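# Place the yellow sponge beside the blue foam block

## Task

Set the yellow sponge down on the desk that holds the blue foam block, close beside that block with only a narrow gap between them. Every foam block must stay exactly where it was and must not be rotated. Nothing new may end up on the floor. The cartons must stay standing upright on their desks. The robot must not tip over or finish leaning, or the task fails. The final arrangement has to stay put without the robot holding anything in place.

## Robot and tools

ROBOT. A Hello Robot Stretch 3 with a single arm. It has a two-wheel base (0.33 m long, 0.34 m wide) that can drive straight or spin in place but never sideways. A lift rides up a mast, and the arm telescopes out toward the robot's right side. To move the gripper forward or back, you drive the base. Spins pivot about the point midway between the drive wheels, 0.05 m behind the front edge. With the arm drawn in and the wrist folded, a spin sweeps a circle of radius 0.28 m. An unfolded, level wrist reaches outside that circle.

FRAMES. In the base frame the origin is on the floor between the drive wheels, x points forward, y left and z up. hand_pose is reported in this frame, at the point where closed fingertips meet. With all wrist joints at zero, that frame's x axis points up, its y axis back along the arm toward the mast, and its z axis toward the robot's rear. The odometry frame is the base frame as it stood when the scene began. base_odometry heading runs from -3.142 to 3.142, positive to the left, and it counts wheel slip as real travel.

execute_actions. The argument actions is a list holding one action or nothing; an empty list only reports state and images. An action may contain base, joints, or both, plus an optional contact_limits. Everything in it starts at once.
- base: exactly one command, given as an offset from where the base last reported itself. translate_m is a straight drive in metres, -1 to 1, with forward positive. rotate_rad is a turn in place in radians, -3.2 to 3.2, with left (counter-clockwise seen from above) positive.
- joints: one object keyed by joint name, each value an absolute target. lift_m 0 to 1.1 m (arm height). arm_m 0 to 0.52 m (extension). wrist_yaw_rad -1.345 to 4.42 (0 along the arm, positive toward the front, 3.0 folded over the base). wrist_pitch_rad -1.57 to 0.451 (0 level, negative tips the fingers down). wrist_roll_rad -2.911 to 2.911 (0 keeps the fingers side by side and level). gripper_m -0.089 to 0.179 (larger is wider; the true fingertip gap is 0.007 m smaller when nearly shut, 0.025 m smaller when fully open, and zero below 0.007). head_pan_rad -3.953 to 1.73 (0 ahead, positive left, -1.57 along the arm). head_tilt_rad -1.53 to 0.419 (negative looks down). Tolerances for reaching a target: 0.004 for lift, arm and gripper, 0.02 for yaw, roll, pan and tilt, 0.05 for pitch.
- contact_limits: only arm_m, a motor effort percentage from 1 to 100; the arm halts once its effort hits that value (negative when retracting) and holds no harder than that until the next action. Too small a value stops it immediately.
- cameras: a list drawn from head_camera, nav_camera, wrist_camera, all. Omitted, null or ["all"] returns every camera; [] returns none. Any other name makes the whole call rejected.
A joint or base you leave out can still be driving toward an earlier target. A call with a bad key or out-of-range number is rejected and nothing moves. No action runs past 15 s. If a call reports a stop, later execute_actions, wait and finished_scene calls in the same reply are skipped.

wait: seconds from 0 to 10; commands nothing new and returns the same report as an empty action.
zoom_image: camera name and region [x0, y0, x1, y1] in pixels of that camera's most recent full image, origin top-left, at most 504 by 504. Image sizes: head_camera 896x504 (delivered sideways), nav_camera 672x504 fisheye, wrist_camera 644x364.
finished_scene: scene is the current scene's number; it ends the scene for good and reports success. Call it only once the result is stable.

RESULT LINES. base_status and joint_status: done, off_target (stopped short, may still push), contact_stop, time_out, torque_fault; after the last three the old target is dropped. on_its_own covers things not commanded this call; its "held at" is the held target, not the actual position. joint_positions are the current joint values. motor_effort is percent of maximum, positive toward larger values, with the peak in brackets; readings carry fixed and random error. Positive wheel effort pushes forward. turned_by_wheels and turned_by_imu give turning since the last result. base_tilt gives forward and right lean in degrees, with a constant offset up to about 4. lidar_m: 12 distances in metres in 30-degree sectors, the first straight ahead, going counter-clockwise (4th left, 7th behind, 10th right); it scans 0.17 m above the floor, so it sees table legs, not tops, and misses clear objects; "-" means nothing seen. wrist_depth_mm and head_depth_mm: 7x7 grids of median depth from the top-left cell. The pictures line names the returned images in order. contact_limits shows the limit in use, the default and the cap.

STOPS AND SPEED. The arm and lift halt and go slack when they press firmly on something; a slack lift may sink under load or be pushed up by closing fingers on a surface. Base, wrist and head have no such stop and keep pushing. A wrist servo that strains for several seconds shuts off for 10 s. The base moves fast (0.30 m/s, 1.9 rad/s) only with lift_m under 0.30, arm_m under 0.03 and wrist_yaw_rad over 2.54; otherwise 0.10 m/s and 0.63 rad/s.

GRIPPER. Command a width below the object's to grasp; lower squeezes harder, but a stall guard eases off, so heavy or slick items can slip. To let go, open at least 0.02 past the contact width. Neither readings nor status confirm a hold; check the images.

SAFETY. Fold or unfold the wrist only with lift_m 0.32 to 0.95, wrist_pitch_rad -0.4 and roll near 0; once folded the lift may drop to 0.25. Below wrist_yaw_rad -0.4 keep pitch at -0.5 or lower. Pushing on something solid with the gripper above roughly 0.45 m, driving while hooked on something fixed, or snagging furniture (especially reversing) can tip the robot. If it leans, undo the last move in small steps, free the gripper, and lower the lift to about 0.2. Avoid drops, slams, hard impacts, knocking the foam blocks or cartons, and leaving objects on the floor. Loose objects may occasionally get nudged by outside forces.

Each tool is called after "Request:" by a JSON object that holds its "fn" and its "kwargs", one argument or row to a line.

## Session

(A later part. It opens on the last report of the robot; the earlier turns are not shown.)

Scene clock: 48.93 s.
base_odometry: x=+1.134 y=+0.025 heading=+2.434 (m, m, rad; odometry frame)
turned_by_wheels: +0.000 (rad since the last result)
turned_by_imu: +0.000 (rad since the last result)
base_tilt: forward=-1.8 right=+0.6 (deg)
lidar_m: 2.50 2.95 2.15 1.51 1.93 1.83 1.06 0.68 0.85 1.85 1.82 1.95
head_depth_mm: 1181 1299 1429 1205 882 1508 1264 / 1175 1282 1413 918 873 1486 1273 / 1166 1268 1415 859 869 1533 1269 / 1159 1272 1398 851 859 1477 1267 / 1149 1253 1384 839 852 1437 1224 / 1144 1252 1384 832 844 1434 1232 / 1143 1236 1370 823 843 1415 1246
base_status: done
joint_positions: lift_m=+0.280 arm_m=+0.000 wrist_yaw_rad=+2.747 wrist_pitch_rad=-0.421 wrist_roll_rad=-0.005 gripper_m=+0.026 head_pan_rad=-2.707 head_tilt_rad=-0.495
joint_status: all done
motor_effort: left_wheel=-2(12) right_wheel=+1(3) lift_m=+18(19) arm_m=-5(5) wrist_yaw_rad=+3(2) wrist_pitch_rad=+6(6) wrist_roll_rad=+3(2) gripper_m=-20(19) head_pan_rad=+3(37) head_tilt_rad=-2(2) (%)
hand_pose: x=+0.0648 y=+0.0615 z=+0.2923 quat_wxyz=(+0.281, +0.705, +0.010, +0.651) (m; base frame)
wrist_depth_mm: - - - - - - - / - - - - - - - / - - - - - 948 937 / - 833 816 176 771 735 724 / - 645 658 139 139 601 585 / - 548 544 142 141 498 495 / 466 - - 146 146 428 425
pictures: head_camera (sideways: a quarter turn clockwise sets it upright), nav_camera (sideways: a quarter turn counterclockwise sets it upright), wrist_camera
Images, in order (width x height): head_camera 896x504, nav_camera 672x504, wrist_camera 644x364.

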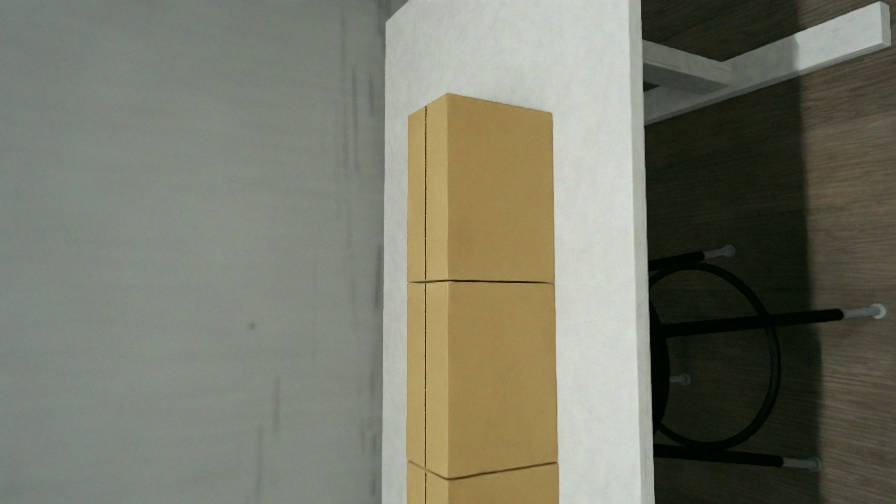

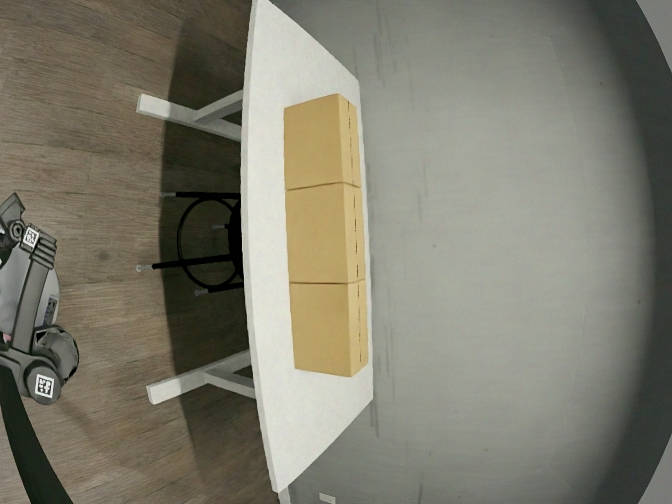

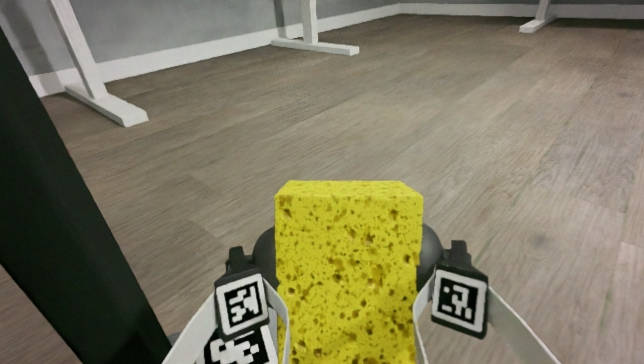

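Request:
{"fn": "execute_actions", "kwargs": {
  "actions": [
    {"base":{"translate_m":-0.4},"joints":{"head_pan_rad":-2.3,"head_tilt_rad":-0.75}}
  ],
  "cameras": ["head_camera","nav_camera"]
}}

Scene clock: 52.80 s.
base_odometry: x=+1.438 y=-0.235 heading=+2.434 (m, m, rad; odometry frame)
turned_by_wheels: +0.000 (rad since the last result)
turned_by_imu: +0.000 (rad since the last result)
base_tilt: forward=-1.9 right=+0.7 (deg)
lidar_m: 2.89 3.27 2.31 1.48 1.75 1.36 0.66 0.60 0.37 1.04 1.99 2.12
head_depth_mm: 829 932 1014 844 512 582 527 / 854 961 1046 570 538 582 536 / 884 1004 1055 565 573 579 1094 / 922 1043 1048 563 610 576 1113 / 949 1083 1039 573 632 585 1126 / 982 1136 1028 589 651 595 1125 / 1022 1184 1017 605 664 1215 1118
base_status: done
joint_positions: lift_m=+0.280 arm_m=+0.000 wrist_yaw_rad=+2.747 wrist_pitch_rad=-0.421 wrist_roll_rad=-0.005 gripper_m=+0.026 head_pan_rad=-2.307 head_tilt_rad=-0.741
joint_status: all done
motor_effort: left_wheel=-2(9) right_wheel=+1(4) lift_m=+18(18) arm_m=-6(5) wrist_yaw_rad=+1(2) wrist_pitch_rad=+6(6) wrist_roll_rad=+3(3) gripper_m=-19(19) head_pan_rad=+4(34) head_tilt_rad=-4(23) (%)
hand_pose: x=+0.0648 y=+0.0615 z=+0.2923 quat_wxyz=(+0.281, +0.705, +0.010, +0.651) (m; base frame)
wrist_depth_mm: - - - - - - - / - - - - - - - / - - - - - 963 925 / - 831 798 175 767 743 725 / - 648 664 139 139 603 589 / - 552 551 143 141 503 497 / 462 - - 146 146 423 421
pictures: head_camera (sideways: a quarter turn clockwise sets it upright), nav_camera (sideways: a quarter turn counterclockwise sets it upright)
Images, in order (width x height): head_camera 896x504, nav_camera 672x504.

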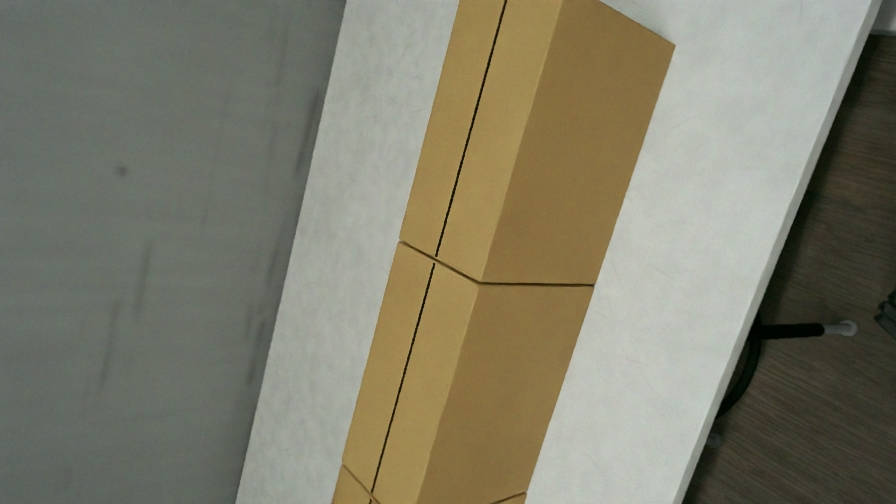

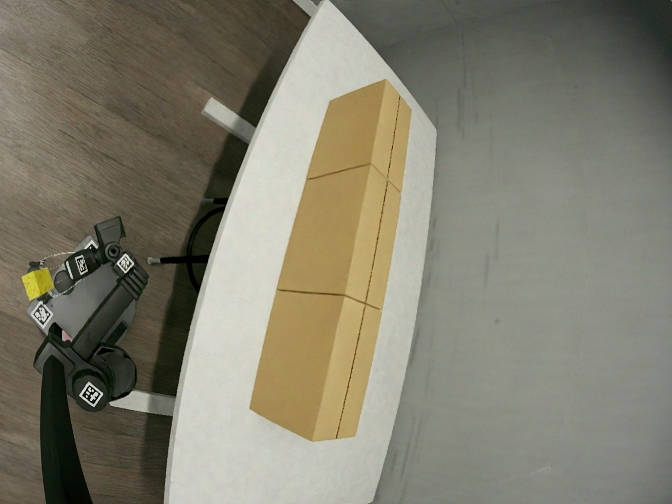

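Request:
{"fn": "execute_actions", "kwargs": {
  "actions": [
    {"base":{"translate_m":0.07},"joints":{"lift_m":1.0,"wrist_yaw_rad":1.6,"wrist_pitch_rad":-0.35,"head_pan_rad":-1.8,"head_tilt_rad":-0.9}}
  ],
  "cameras": ["head_camera","nav_camera"]
}}

Scene clock: 62.40 s.
base_odometry: x=+1.384 y=-0.189 heading=+2.434 (m, m, rad; odometry frame)
turned_by_wheels: +0.000 (rad since the last result)
turned_by_imu: -0.001 (rad since the last result)
base_tilt: forward=-1.9 right=+0.5 (deg)
lidar_m: 2.83 3.20 2.29 1.48 1.78 1.44 0.73 0.66 0.41 1.04 1.96 2.08
head_depth_mm: 1054 - - 625 626 578 1114 / 1143 - - 679 622 1230 1116 / 1254 - - 700 658 1219 1144 / 1397 - - - 1349 1233 1133 / 1632 1103 - - 1346 1227 1112 / 1895 1101 - - - 1226 1091 / 1900 1054 1847 1634 - 1196 1085
base_status: done
joint_positions: lift_m=+1.000 arm_m=+0.000 wrist_yaw_rad=+1.604 wrist_pitch_rad=-0.371 wrist_roll_rad=-0.005 gripper_m=+0.026 head_pan_rad=-1.807 head_tilt_rad=-0.889
joint_status: all done
motor_effort: left_wheel=-2(10) right_wheel=+1(7) lift_m=+30(33) arm_m=-5(5) wrist_yaw_rad=-3(4) wrist_pitch_rad=+6(7) wrist_roll_rad=+3(2) gripper_m=-20(20) head_pan_rad=+4(40) head_tilt_rad=-5(21) (%)
hand_pose: x=+0.2085 y=-0.1379 z=+1.0230 quat_wxyz=(+0.578, +0.589, -0.388, +0.410) (m; base frame)
wrist_depth_mm: - - - - - - - / - - - - - - - / - - - - - - - / - - - 176 - - - / - - - 139 139 - - / - - - 142 141 - - / - - - 145 146 - -
pictures: head_camera (sideways: a quarter turn clockwise sets it upright), nav_camera (sideways: a quarter turn counterclockwise sets it upright)
Images, in order (width x height): head_camera 896x504, nav_camera 672x504.

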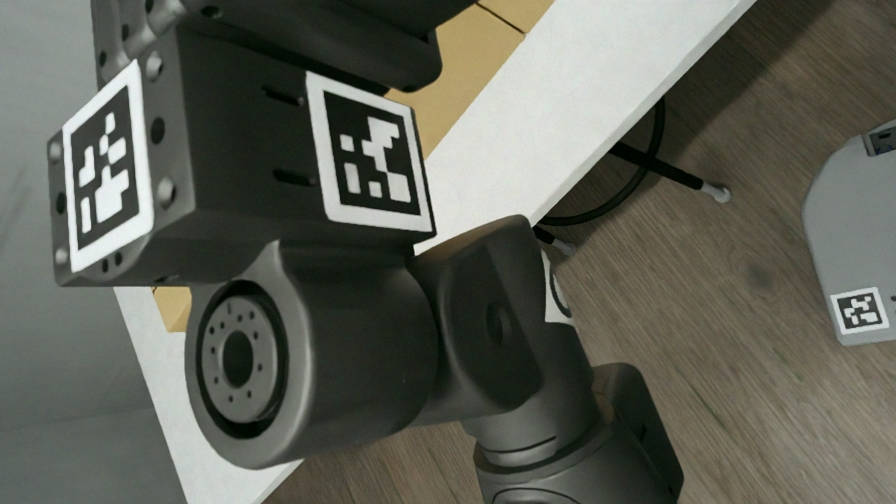

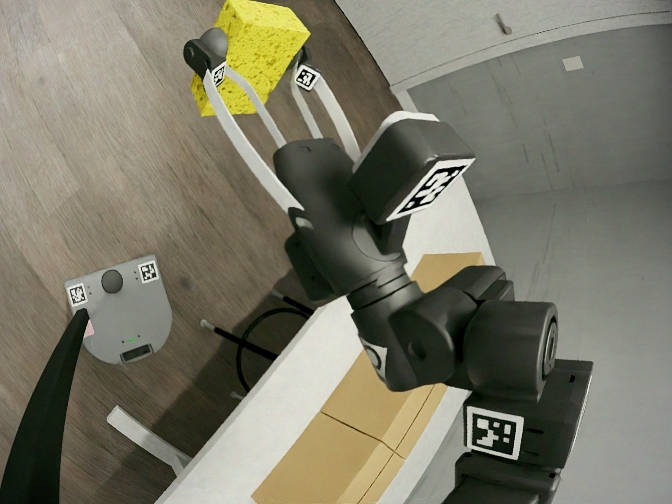

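Request:
{"fn": "execute_actions", "kwargs": {
  "actions": [
    {"base":{"rotate_rad":-1.43},"joints":{"lift_m":1.06,"arm_m":0.5,"wrist_yaw_rad":1.4,"head_pan_rad":-1.2}}
  ]
}}

Scene clock: 67.97 s.
base_odometry: x=+1.384 y=-0.189 heading=+1.004 (m, m, rad; odometry frame)
turned_by_wheels: -1.430 (rad since the last result)
turned_by_imu: -1.422 (rad since the last result)
base_tilt: forward=-1.8 right=+0.7 (deg)
lidar_m: 1.96 1.96 2.23 3.30 3.66 2.12 1.48 1.76 1.31 0.73 0.41 0.66
head_depth_mm: 956 1049 868 729 636 1259 1115 / 956 1042 842 708 635 1238 1106 / 958 1040 582 654 644 1242 1120 / 947 1044 575 656 637 1236 1129 / 964 1039 572 654 633 1222 1095 / 960 1028 569 655 631 1198 1092 / 959 1015 571 654 627 1210 1086
base_status: done
joint_positions: lift_m=+1.060 arm_m=+0.500 wrist_yaw_rad=+1.401 wrist_pitch_rad=-0.371 wrist_roll_rad=-0.005 gripper_m=+0.026 head_pan_rad=-1.207 head_tilt_rad=-0.889
joint_status: all done
motor_effort: left_wheel=+2(7) right_wheel=-1(4) lift_m=+30(31) arm_m=+7(5) wrist_yaw_rad=-1(4) wrist_pitch_rad=+6(6) wrist_roll_rad=+3(3) gripper_m=-19(20) head_pan_rad=+4(46) head_tilt_rad=-5(4) (%)
hand_pose: x=+0.2054 y=-0.6835 z=+1.0831 quat_wxyz=(+0.617, +0.547, -0.445, +0.350) (m; base frame)
wrist_depth_mm: - - - 875 590 440 356 / - - - 946 628 455 366 / - - - - 658 483 378 / - 998 - 175 634 513 397 / 557 627 807 138 138 528 410 / 426 476 675 142 141 526 427 / 355 378 528 146 146 514 452
pictures: head_camera (sideways: a quarter turn clockwise sets it upright), nav_camera (sideways: a quarter turn counterclockwise sets it upright), wrist_camera
Images, in order (width x height): head_camera 896x504, nav_camera 672x504, wrist_camera 644x364.

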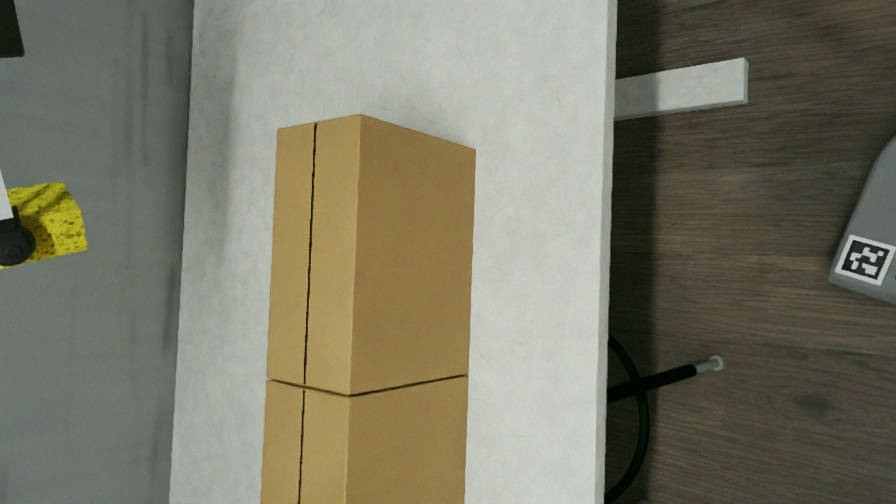

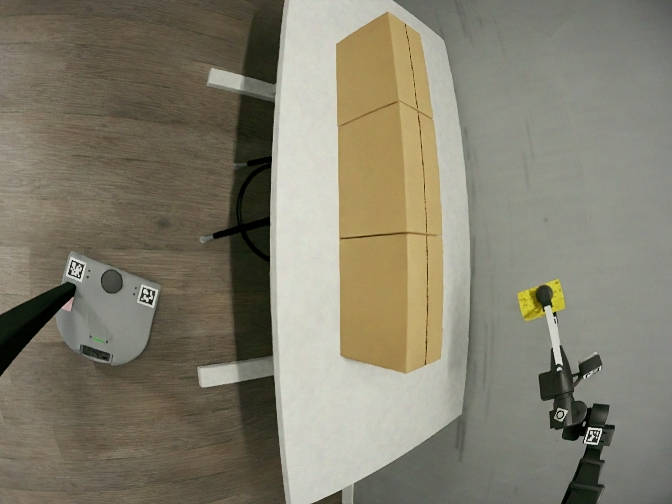

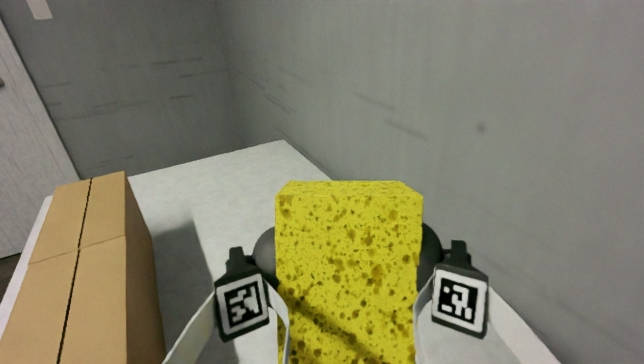

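Request:
{"fn": "execute_actions", "kwargs": {
  "actions": [
    {"joints":{"wrist_pitch_rad":-0.9,"wrist_yaw_rad":1.75,"head_pan_rad":-3.3,"head_tilt_rad":-0.25}}
  ]
}}

Scene clock: 69.90 s.
base_odometry: x=+1.384 y=-0.189 heading=+1.004 (m, m, rad; odometry frame)
turned_by_wheels: +0.000 (rad since the last result)
turned_by_imu: +0.000 (rad since the last result)
base_tilt: forward=-1.7 right=+0.7 (deg)
lidar_m: 1.96 1.97 2.23 3.33 3.64 2.12 1.48 1.76 1.30 0.73 0.41 0.66
head_depth_mm: 2112 - - - - - - / 2011 2131 2219 - - - - / 1884 1982 2123 - - - - / 1763 1877 1973 - - - - / 1676 1784 1847 - - - - / 1595 1662 1756 - - - - / 1510 1586 1659 1713 - - -
base_status: not commanded
joint_positions: lift_m=+1.060 arm_m=+0.500 wrist_yaw_rad=+1.746 wrist_pitch_rad=-0.907 wrist_roll_rad=-0.005 gripper_m=+0.026 head_pan_rad=-3.293 head_tilt_rad=-0.261
joint_status: all done
motor_effort: left_wheel=+2(1) right_wheel=-1(1) lift_m=+31(30) arm_m=+6(6) wrist_yaw_rad=+3(5) wrist_pitch_rad=+2(5) wrist_roll_rad=+2(2) gripper_m=-20(20) head_pan_rad=-5(55) head_tilt_rad=+5(35) (%)
hand_pose: x=+0.1153 y=-0.6205 z=+0.9817 quat_wxyz=(+0.647, +0.685, -0.169, +0.290) (m; base frame)
wrist_depth_mm: - 678 418 669 650 634 510 / - 373 363 602 590 572 531 / - 334 326 546 527 525 500 / - 298 295 176 478 479 464 / - 269 268 139 138 435 426 / - 248 249 142 141 405 396 / - 231 226 146 146 373 371
pictures: head_camera (sideways: a quarter turn clockwise sets it upright), nav_camera (sideways: a quarter turn counterclockwise sets it upright), wrist_camera
Images, in order (width x height): head_camera 896x504, nav_camera 672x504, wrist_camera 644x364.

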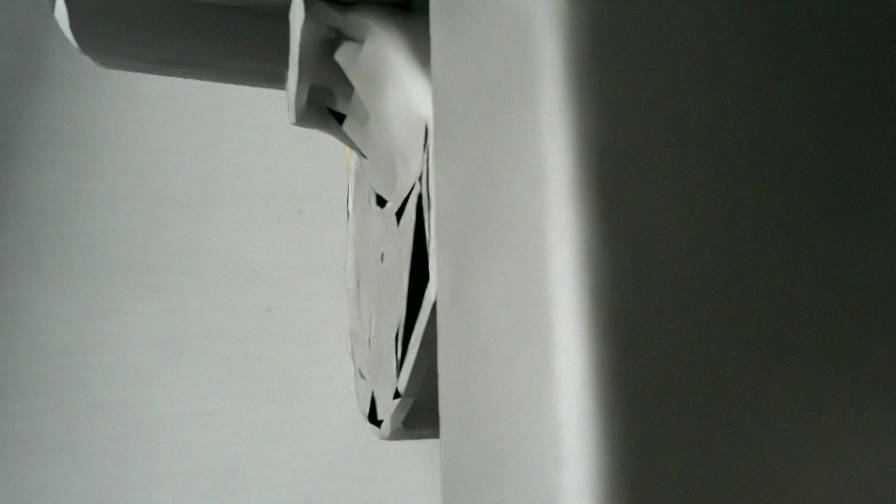

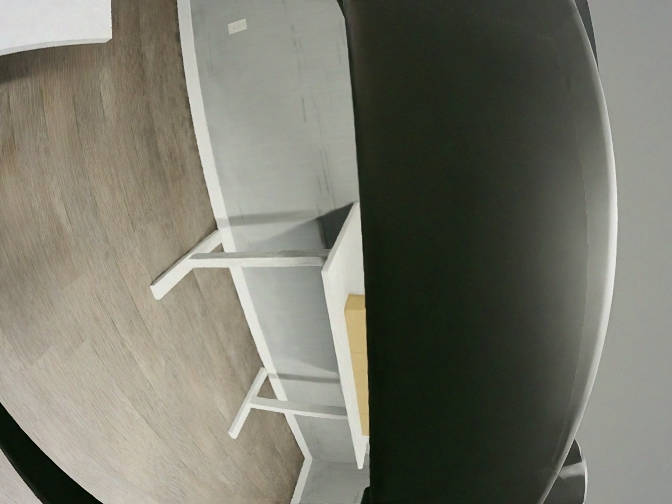

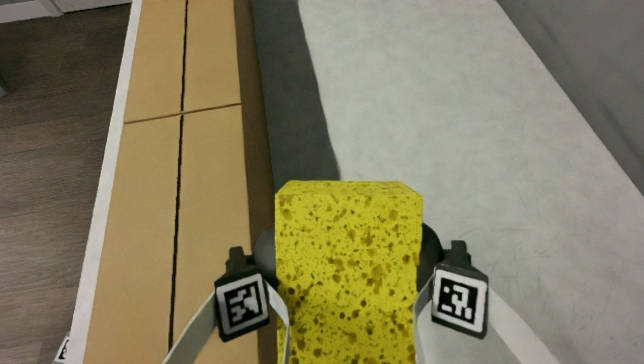

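Request:
{"fn": "execute_actions", "kwargs": {
  "actions": [
    {"base":{"translate_m":-0.72},"joints":{"lift_m":1.1,"wrist_pitch_rad":-0.55,"wrist_yaw_rad":-1.2,"head_pan_rad":-3.3,"head_tilt_rad":-0.9}}
  ]
}}

Scene clock: 79.33 s.
base_odometry: x=+0.998 y=-0.797 heading=+1.004 (m, m, rad; odometry frame)
turned_by_wheels: +0.000 (rad since the last result)
turned_by_imu: +0.003 (rad since the last result)
base_tilt: forward=-1.8 right=+0.6 (deg)
lidar_m: 1.34 2.65 2.69 2.97 1.77 0.77 0.76 1.08 1.22 1.32 0.90 1.04
head_depth_mm: 635 634 1827 1677 1432 1298 1088 / 824 630 541 1637 1425 1238 1067 / 815 623 551 1636 1404 1245 1136 / 802 640 1012 1348 1396 1234 - / 793 1221 1467 1600 1382 1230 - / 890 1151 1361 1561 1384 1210 1119 / 947 1088 1269 1497 1367 1213 1082
base_status: done
joint_positions: lift_m=+1.097 arm_m=+0.500 wrist_yaw_rad=-1.196 wrist_pitch_rad=-0.570 wrist_roll_rad=-0.005 gripper_m=+0.026 head_pan_rad=-3.293 head_tilt_rad=-0.889
joint_status: all done
joint sent to its limit — the command would take lift_m past its upper limit, so that joint was sent only as far as its limit.
motor_effort: left_wheel=+2(2) right_wheel=-1(5) lift_m=+31(32) arm_m=+6(6) wrist_yaw_rad=-2(4) wrist_pitch_rad=+6(5) wrist_roll_rad=+2(2) gripper_m=-19(19) head_pan_rad=-4(5) head_tilt_rad=-5(34) (%)
hand_pose: x=-0.2102 y=-0.7186 z=+1.0770 quat_wxyz=(+0.450, -0.216, -0.671, -0.547) (m; base frame)
wrist_depth_mm: 749 726 730 730 710 720 699 / 786 850 810 813 805 769 781 / 784 947 916 893 885 889 863 / 786 - - 175 978 993 968 / 803 - - 139 138 - - / 799 - - 142 141 - - / 781 - - 146 146 - -
pictures: head_camera (sideways: a quarter turn clockwise sets it upright), nav_camera (sideways: a quarter turn counterclockwise sets it upright), wrist_camera
Images, in order (width x height): head_camera 896x504, nav_camera 672x504, wrist_camera 644x364.

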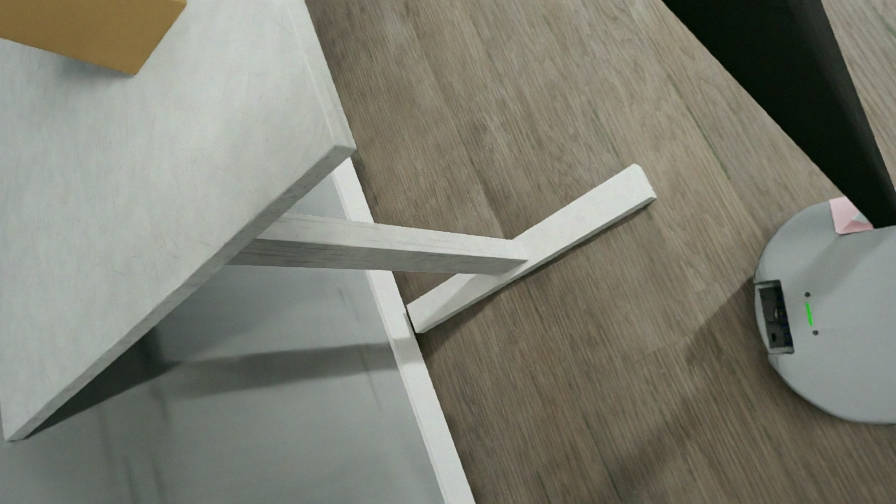

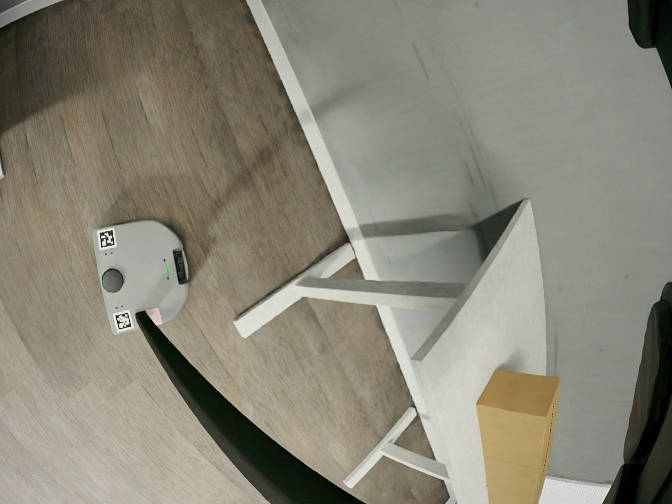

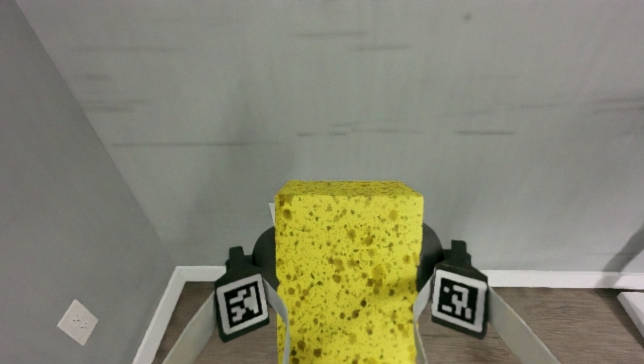

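Request:
{"fn": "execute_actions", "kwargs": {
  "actions": [
    {"base":{"rotate_rad":-1.17},"joints":{"head_pan_rad":-2.3,"head_tilt_rad":-0.6}}
  ]
}}

Scene clock: 82.60 s.
base_odometry: x=+0.998 y=-0.797 heading=-0.166 (m, m, rad; odometry frame)
turned_by_wheels: -1.170 (rad since the last result)
turned_by_imu: -1.162 (rad since the last result)
base_tilt: forward=-1.9 right=+0.6 (deg)
lidar_m: 0.91 0.91 1.04 2.65 2.85 3.35 2.98 1.42 0.77 1.08 1.15 1.34
head_depth_mm: - - 792 2033 1751 1438 1218 / - 653 715 679 1740 1415 1205 / - 695 732 617 1724 1417 1201 / - 1232 817 585 1660 1409 1169 / - 1181 807 659 1145 1324 1186 / - 1097 800 1377 1554 1393 1189 / - 1023 890 1276 1455 1384 1170
base_status: done
joint_positions: lift_m=+1.097 arm_m=+0.500 wrist_yaw_rad=-1.197 wrist_pitch_rad=-0.569 wrist_roll_rad=-0.005 gripper_m=+0.026 head_pan_rad=-2.307 head_tilt_rad=-0.606
joint_status: all done
motor_effort: left_wheel=+2(9) right_wheel=-1(6) lift_m=+31(31) arm_m=+5(6) wrist_yaw_rad=-3(4) wrist_pitch_rad=+6(5) wrist_roll_rad=+3(2) gripper_m=-20(20) head_pan_rad=+4(53) head_tilt_rad=+3(23) (%)
hand_pose: x=-0.2103 y=-0.7186 z=+1.0772 quat_wxyz=(+0.450, -0.217, -0.671, -0.547) (m; base frame)
wrist_depth_mm: 328 408 545 820 820 800 531 / 338 421 573 631 608 590 450 / 346 442 511 505 477 469 431 / 361 458 449 175 394 391 386 / 375 483 658 139 139 328 324 / 386 504 653 142 142 322 286 / 400 527 913 145 147 - -
pictures: head_camera (sideways: a quarter turn clockwise sets it upright), nav_camera (sideways: a quarter turn counterclockwise sets it upright), wrist_camera
Images, in order (width x height): head_camera 896x504, nav_camera 672x504, wrist_camera 644x364.

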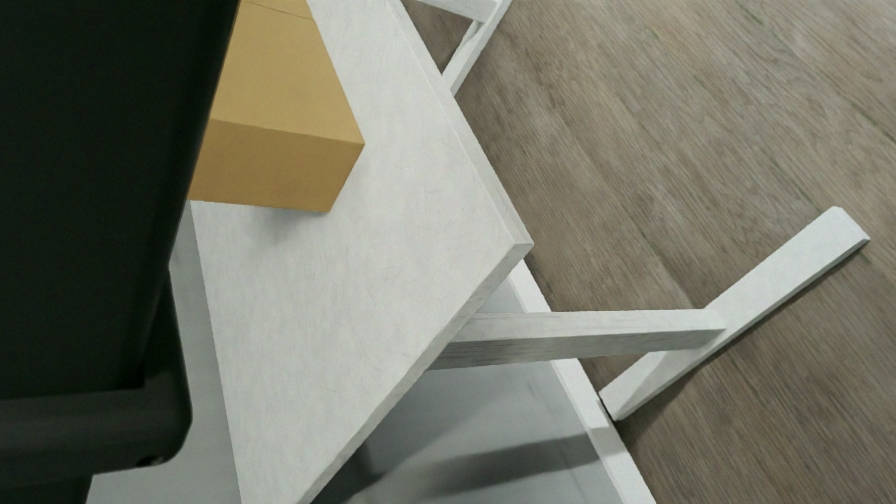

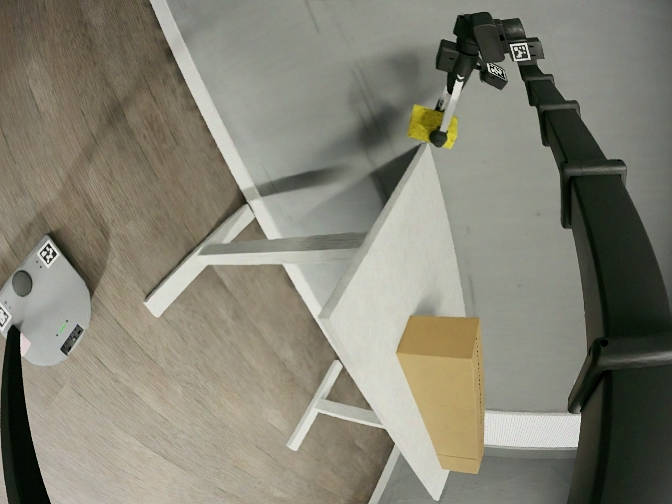

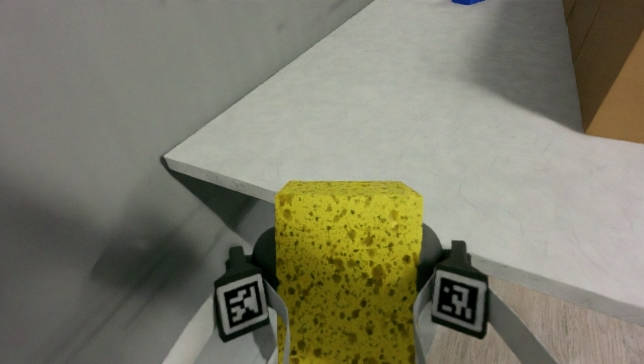

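Request:
{"fn": "execute_actions", "kwargs": {
  "actions": [
    {"base":{"rotate_rad":0.19},"joints":{"arm_m":0.515,"wrist_yaw_rad":-1.3}}
  ],
  "cameras": []
}}

Request:
{"fn": "execute_actions", "kwargs": {
  "actions": [
    {"base":{"translate_m":-0.45},"joints":{"head_pan_rad":-2.0,"head_tilt_rad":-0.9}}
  ]
}}

Scene clock: 87.30 s.
base_odometry: x=+0.998 y=-0.797 heading=+0.024 (m, m, rad; odometry frame)
turned_by_wheels: +0.190 (rad since the last result)
turned_by_imu: +0.188 (rad since the last result)
base_tilt: forward=-1.9 right=+0.7 (deg)
lidar_m: 0.90 1.04 1.75 2.66 3.05 2.98 1.77 0.76 1.08 1.08 1.26 1.31
head_depth_mm: - - 687 603 1749 1434 1215 / - 1173 792 596 1675 1425 1207 / - 1163 828 612 1690 1415 1169 / - 1135 818 942 1125 1307 1194 / - 1093 858 1403 1583 1408 1191 / - 1037 1143 1302 1501 1389 1187 / - 981 1074 1214 1393 1386 1182
base_status: done
joint_positions: lift_m=+1.097 arm_m=+0.515 wrist_yaw_rad=-1.297 wrist_pitch_rad=-0.569 wrist_roll_rad=-0.005 gripper_m=+0.026 head_pan_rad=-2.307 head_tilt_rad=-0.606
joint_status: all done
motor_effort: left_wheel=-2(7) right_wheel=+2(8) lift_m=+31(31) arm_m=+7(7) wrist_yaw_rad=-3(4) wrist_pitch_rad=+5(5) wrist_roll_rad=+2(2) gripper_m=-19(19) head_pan_rad=+4(4) head_tilt_rad=+2(3) (%)
hand_pose: x=-0.2168 y=-0.7144 z=+1.0772 quat_wxyz=(+0.423, -0.250, -0.660, -0.569) (m; base frame)
wrist_depth_mm: 308 372 487 695 855 810 731 / 319 393 517 642 613 601 559 / 334 414 551 545 486 466 450 / 351 433 606 175 467 410 380 / 363 461 622 139 138 - - / 383 495 610 142 141 - - / 398 512 843 146 147 - -
pictures: none
No camera images: the call's "cameras" was empty. Leave "cameras" out to get every camera's image.

Scene clock: 93.03 s.
base_odometry: x=+0.548 y=-0.808 heading=+0.024 (m, m, rad; odometry frame)
turned_by_wheels: +0.000 (rad since the last result)
turned_by_imu: +0.002 (rad since the last result)
base_tilt: forward=-1.9 right=+0.6 (deg)
lidar_m: 1.36 1.42 2.77 2.63 2.94 2.58 1.32 1.10 0.52 0.52 1.12 1.75
head_depth_mm: 383 324 394 430 1337 1252 1117 / 378 320 382 426 390 1242 1111 / 813 334 388 423 380 1233 1146 / 806 615 486 420 376 1234 - / 792 610 497 418 368 1210 1113 / 694 604 492 414 361 1225 1091 / 743 596 487 412 356 1209 1084
base_status: done
joint_positions: lift_m=+1.097 arm_m=+0.515 wrist_yaw_rad=-1.297 wrist_pitch_rad=-0.569 wrist_roll_rad=-0.005 gripper_m=+0.026 head_pan_rad=-2.007 head_tilt_rad=-0.889
joint_status: all done
motor_effort: left_wheel=-2(5) right_wheel=+1(3) lift_m=+31(30) arm_m=+6(6) wrist_yaw_rad=-3(3) wrist_pitch_rad=+5(5) wrist_roll_rad=+2(2) gripper_m=-20(19) head_pan_rad=+5(31) head_tilt_rad=-5(24) (%)
hand_pose: x=-0.2168 y=-0.7144 z=+1.0772 quat_wxyz=(+0.423, -0.250, -0.660, -0.569) (m; base frame)
wrist_depth_mm: 216 257 338 480 771 795 729 / 225 268 356 529 616 589 569 / 231 281 379 488 480 465 447 / 242 298 390 176 390 390 383 / 253 316 363 138 139 330 322 / 266 305 313 141 142 288 283 / 269 271 260 146 145 252 252
pictures: head_camera (sideways: a quarter turn clockwise sets it upright), nav_camera (sideways: a quarter turn counterclockwise sets it upright), wrist_camera
Images, in order (width x height): head_camera 896x504, nav_camera 672x504, wrist_camera 644x364.

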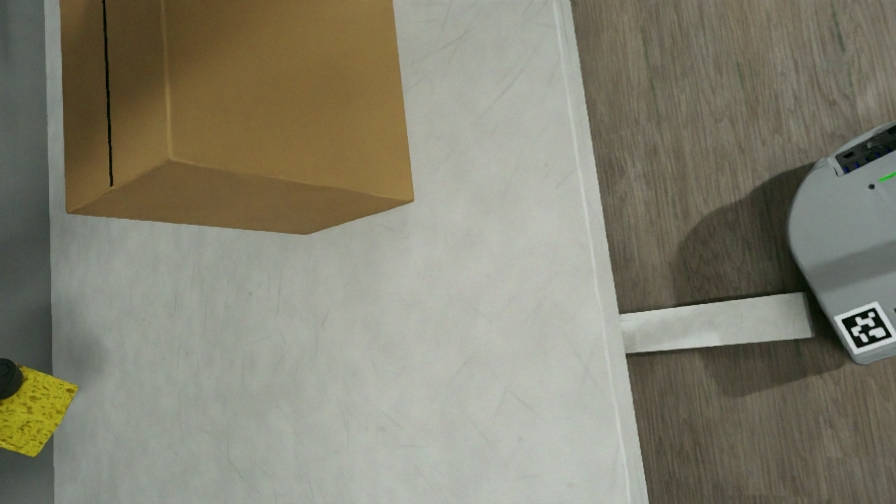

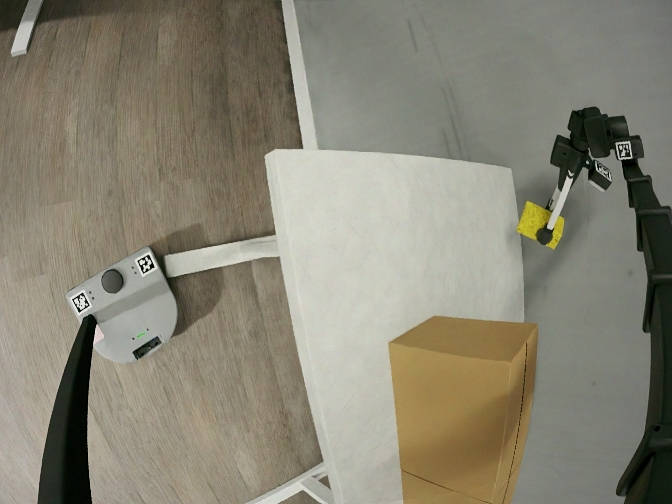

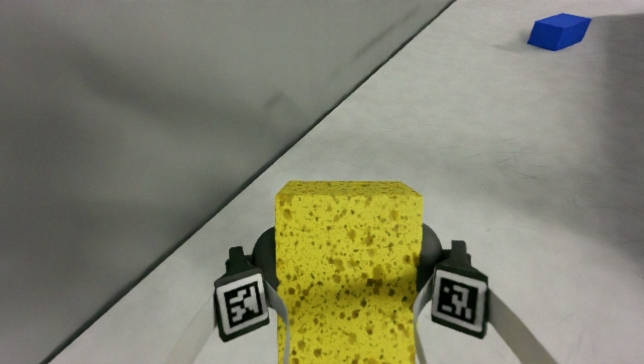

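Request:
{"fn": "execute_actions", "kwargs": {
  "actions": [
    {"base":{"translate_m":-0.15},"joints":{"arm_m":0.49,"wrist_pitch_rad":-0.9,"head_pan_rad":-1.2,"head_tilt_rad":-1.1}}
  ],
  "cameras": ["head_camera","wrist_camera"]
}}

Scene clock: 97.80 s.
base_odometry: x=+0.398 y=-0.811 heading=+0.024 (m, m, rad; odometry frame)
turned_by_wheels: +0.000 (rad since the last result)
turned_by_imu: +0.000 (rad since the last result)
base_tilt: forward=-1.8 right=+0.7 (deg)
lidar_m: 1.51 2.21 2.81 2.62 2.94 2.44 1.17 1.06 0.92 0.50 1.07 1.88
head_depth_mm: 537 467 406 365 335 1177 1109 / 533 464 410 367 338 1196 1101 / 528 460 408 365 1250 1223 - / 1021 456 405 363 1264 1206 - / 1170 453 402 373 1290 1178 1101 / 1278 1486 398 1376 1277 1167 1081 / 1416 1704 402 1404 1268 1165 1075
base_status: done
joint_positions: lift_m=+1.097 arm_m=+0.490 wrist_yaw_rad=-1.297 wrist_pitch_rad=-0.908 wrist_roll_rad=-0.005 gripper_m=+0.026 head_pan_rad=-1.207 head_tilt_rad=-1.086
joint_status: all done
motor_effort: left_wheel=-2(6) right_wheel=+2(3) lift_m=+30(31) arm_m=-6(6) wrist_yaw_rad=-3(3) wrist_pitch_rad=+2(4) wrist_roll_rad=+2(2) gripper_m=-19(19) head_pan_rad=+4(50) head_tilt_rad=-6(20) (%)
hand_pose: x=-0.1550 y=-0.6727 z=+1.0188 quat_wxyz=(+0.321, -0.135, -0.693, -0.632) (m; base frame)
wrist_depth_mm: 219 267 349 363 357 346 335 / 232 287 334 323 318 312 305 / 246 295 299 289 287 280 275 / 261 275 272 176 259 257 252 / 259 254 252 139 139 236 234 / 236 233 234 142 141 220 216 / 218 218 212 146 146 203 201
pictures: head_camera (sideways: a quarter turn clockwise sets it upright), wrist_camera
Images, in order (width x height): head_camera 896x504, wrist_camera 644x364.

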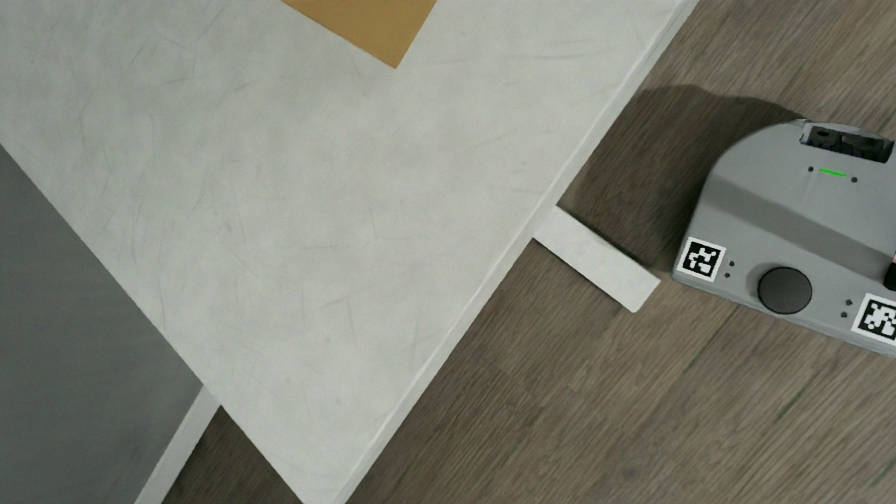

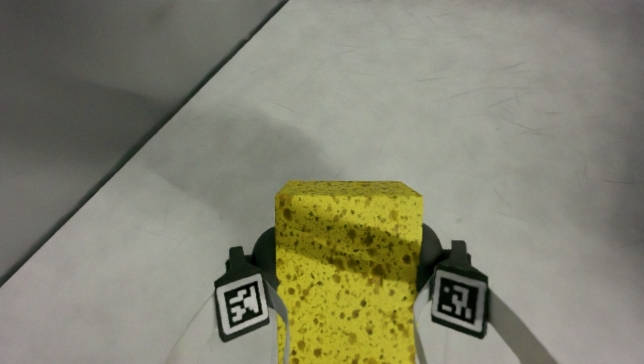

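Request:
{"fn": "execute_actions", "kwargs": {
  "actions": [
    {"base":{"rotate_rad":-0.19},"joints":{"wrist_pitch_rad":-1.05,"wrist_yaw_rad":-1.34,"head_pan_rad":-1.9,"head_tilt_rad":-0.6}}
  ]
}}

Scene clock: 104.03 s.
base_odometry: x=+0.398 y=-0.811 heading=-0.166 (m, m, rad; odometry frame)
turned_by_wheels: -0.190 (rad since the last result)
turned_by_imu: -0.189 (rad since the last result)
base_tilt: forward=-1.7 right=+0.5 (deg)
lidar_m: 1.51 2.02 2.22 2.63 2.96 2.44 2.50 1.17 0.94 0.50 0.98 1.43
head_depth_mm: - 1005 405 335 408 380 337 / - 940 399 324 384 378 327 / 845 910 394 314 366 376 319 / 817 878 814 304 348 374 317 / 777 850 731 296 332 369 315 / 750 830 361 289 318 360 315 / 729 - 787 295 309 358 313
base_status: done
joint_positions: lift_m=+1.097 arm_m=+0.490 wrist_yaw_rad=-1.324 wrist_pitch_rad=-1.055 wrist_roll_rad=-0.005 gripper_m=+0.026 head_pan_rad=-1.893 head_tilt_rad=-0.606
joint_status: all done
joint sent to its limit — the command would take wrist_yaw_rad past its lower limit, so that joint was sent only as far as its limit.
motor_effort: left_wheel=+2(8) right_wheel=-1(5) lift_m=+31(31) arm_m=-5(6) wrist_yaw_rad=-3(3) wrist_pitch_rad=+1(2) wrist_roll_rad=+2(2) gripper_m=-20(20) head_pan_rad=-5(48) head_tilt_rad=+2(27) (%)
hand_pose: x=-0.1238 y=-0.6608 z=+1.0008 quat_wxyz=(+0.265, -0.093, -0.700, -0.657) (m; base frame)
wrist_depth_mm: 255 296 292 287 279 276 269 / 264 278 270 268 263 258 254 / 263 257 254 250 245 241 238 / 246 243 239 175 229 227 223 / 232 229 226 139 138 214 211 / 218 216 216 142 142 203 199 / 207 204 199 146 146 192 191
pictures: head_camera (sideways: a quarter turn clockwise sets it upright), nav_camera (sideways: a quarter turn counterclockwise sets it upright), wrist_camera
Images, in order (width x height): head_camera 896x504, nav_camera 672x504, wrist_camera 644x364.

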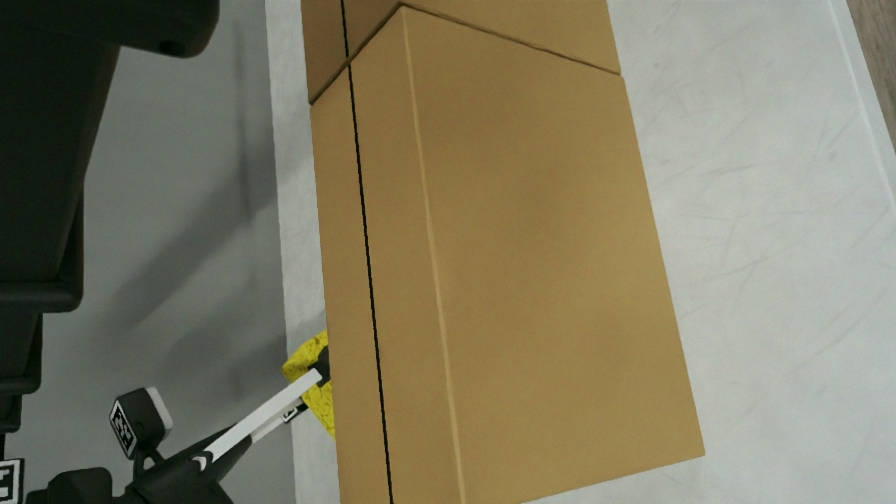

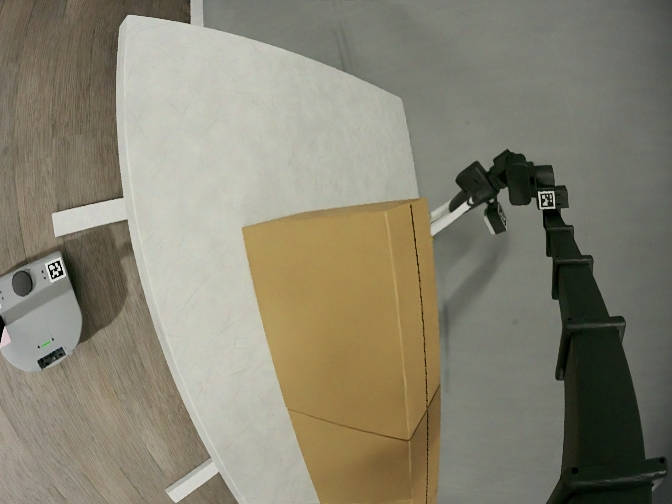

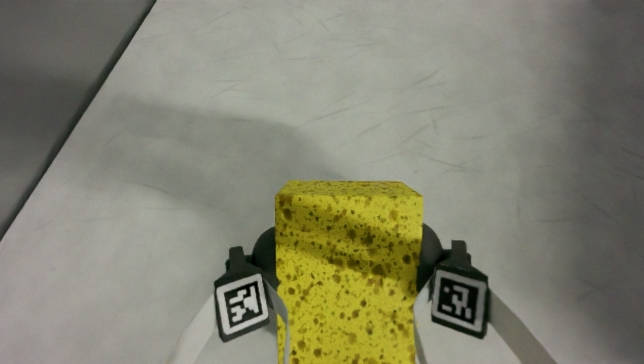

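Request:
{"fn": "execute_actions", "kwargs": {
  "actions": [
    {"base":{"translate_m":-0.25},"joints":{"wrist_pitch_rad":-0.85}}
  ],
  "cameras": ["nav_camera","wrist_camera"]
}}

Scene clock: 108.47 s.
base_odometry: x=+0.152 y=-0.770 heading=-0.166 (m, m, rad; odometry frame)
turned_by_wheels: +0.000 (rad since the last result)
turned_by_imu: +0.001 (rad since the last result)
base_tilt: forward=-1.6 right=+0.6 (deg)
lidar_m: 1.76 1.93 2.88 2.59 2.97 2.20 2.60 0.94 0.91 0.90 0.59 1.40
head_depth_mm: - 977 404 313 368 380 322 / - 916 836 303 346 379 320 / 821 888 830 294 329 369 318 / 798 860 820 298 313 359 317 / 761 828 649 301 302 350 316 / 726 800 674 298 295 342 314 / 706 811 792 295 287 326 313
base_status: done
joint_positions: lift_m=+1.097 arm_m=+0.490 wrist_yaw_rad=-1.324 wrist_pitch_rad=-0.865 wrist_roll_rad=-0.005 gripper_m=+0.026 head_pan_rad=-1.893 head_tilt_rad=-0.606
joint_status: all done
motor_effort: left_wheel=+2(3) right_wheel=-1(6) lift_m=+31(31) arm_m=-5(5) wrist_yaw_rad=-2(3) wrist_pitch_rad=+4(5) wrist_roll_rad=+2(2) gripper_m=-19(19) head_pan_rad=-5(4) head_tilt_rad=+2(2) (%)
hand_pose: x=-0.1648 y=-0.6712 z=+1.0249 quat_wxyz=(+0.326, -0.159, -0.688, -0.629) (m; base frame)
wrist_depth_mm: 221 282 395 394 381 312 360 / 230 294 358 344 338 323 324 / 236 307 316 309 302 297 290 / 246 287 284 175 271 268 263 / 256 261 260 139 139 246 241 / 246 242 239 142 141 226 222 / 225 221 215 146 146 206 205
pictures: nav_camera (sideways: a quarter turn counterclockwise sets it upright), wrist_camera
Images, in order (width x height): nav_camera 672x504, wrist_camera 644x364.

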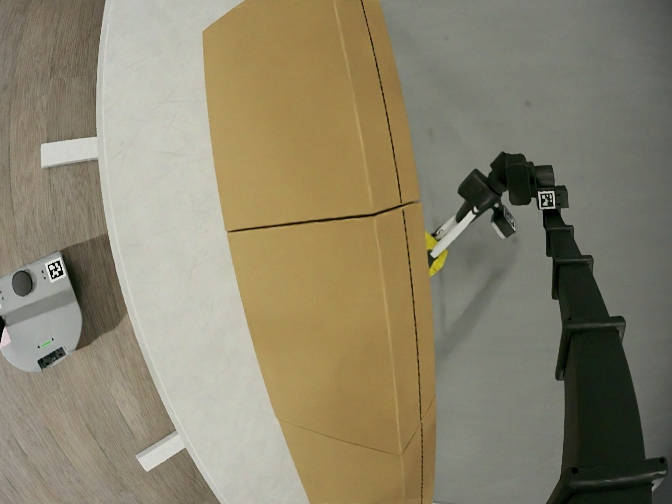

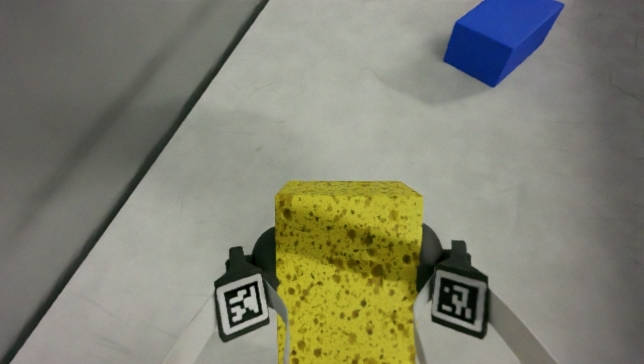

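Request:
{"fn": "execute_actions", "kwargs": {
  "actions": [
    {"base":{"translate_m":-0.1},"joints":{"wrist_pitch_rad":-1.56,"arm_m":0.474}}
  ],
  "cameras": ["wrist_camera"]
}}

Scene clock: 112.00 s.
base_odometry: x=+0.053 y=-0.753 heading=-0.166 (m, m, rad; odometry frame)
turned_by_wheels: +0.000 (rad since the last result)
turned_by_imu: +0.000 (rad since the last result)
base_tilt: forward=-1.8 right=+0.6 (deg)
lidar_m: 1.85 1.86 2.89 2.58 2.70 2.10 2.50 0.84 0.91 0.89 0.65 1.38
head_depth_mm: - 973 849 306 352 381 322 / - 907 837 296 334 377 320 / 817 876 828 294 315 365 318 / 792 848 819 304 302 353 317 / 752 822 806 301 294 344 315 / 726 802 797 298 288 326 314 / 702 777 792 295 - 310 313
base_status: done
joint_positions: lift_m=+1.097 arm_m=+0.474 wrist_yaw_rad=-1.324 wrist_pitch_rad=-1.554 wrist_roll_rad=-0.005 gripper_m=+0.026 head_pan_rad=-1.893 head_tilt_rad=-0.606
joint_status: all done
motor_effort: left_wheel=+2(4) right_wheel=-1(5) lift_m=+28(30) arm_m=-6(6) wrist_yaw_rad=-3(3) wrist_pitch_rad=-2(3) wrist_roll_rad=+3(2) gripper_m=-20(19) head_pan_rad=-5(5) head_tilt_rad=+2(2) (%)
hand_pose: x=-0.0023 y=-0.6143 z=+0.9790 quat_wxyz=(+0.094, +0.083, -0.702, -0.701) (m; base frame)
wrist_depth_mm: 183 181 179 177 175 174 173 / 187 184 184 181 179 177 176 / 190 189 186 184 182 180 179 / 195 194 191 176 185 185 183 / 198 198 195 139 139 188 186 / 206 203 200 142 141 192 190 / 208 206 205 146 145 198 194
pictures: wrist_camera
Images, in order (width x height): wrist_camera 644x364.

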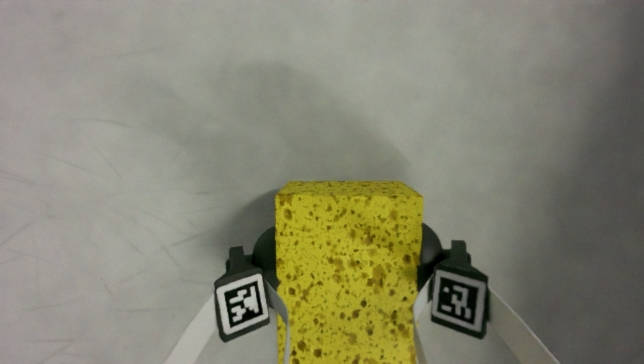

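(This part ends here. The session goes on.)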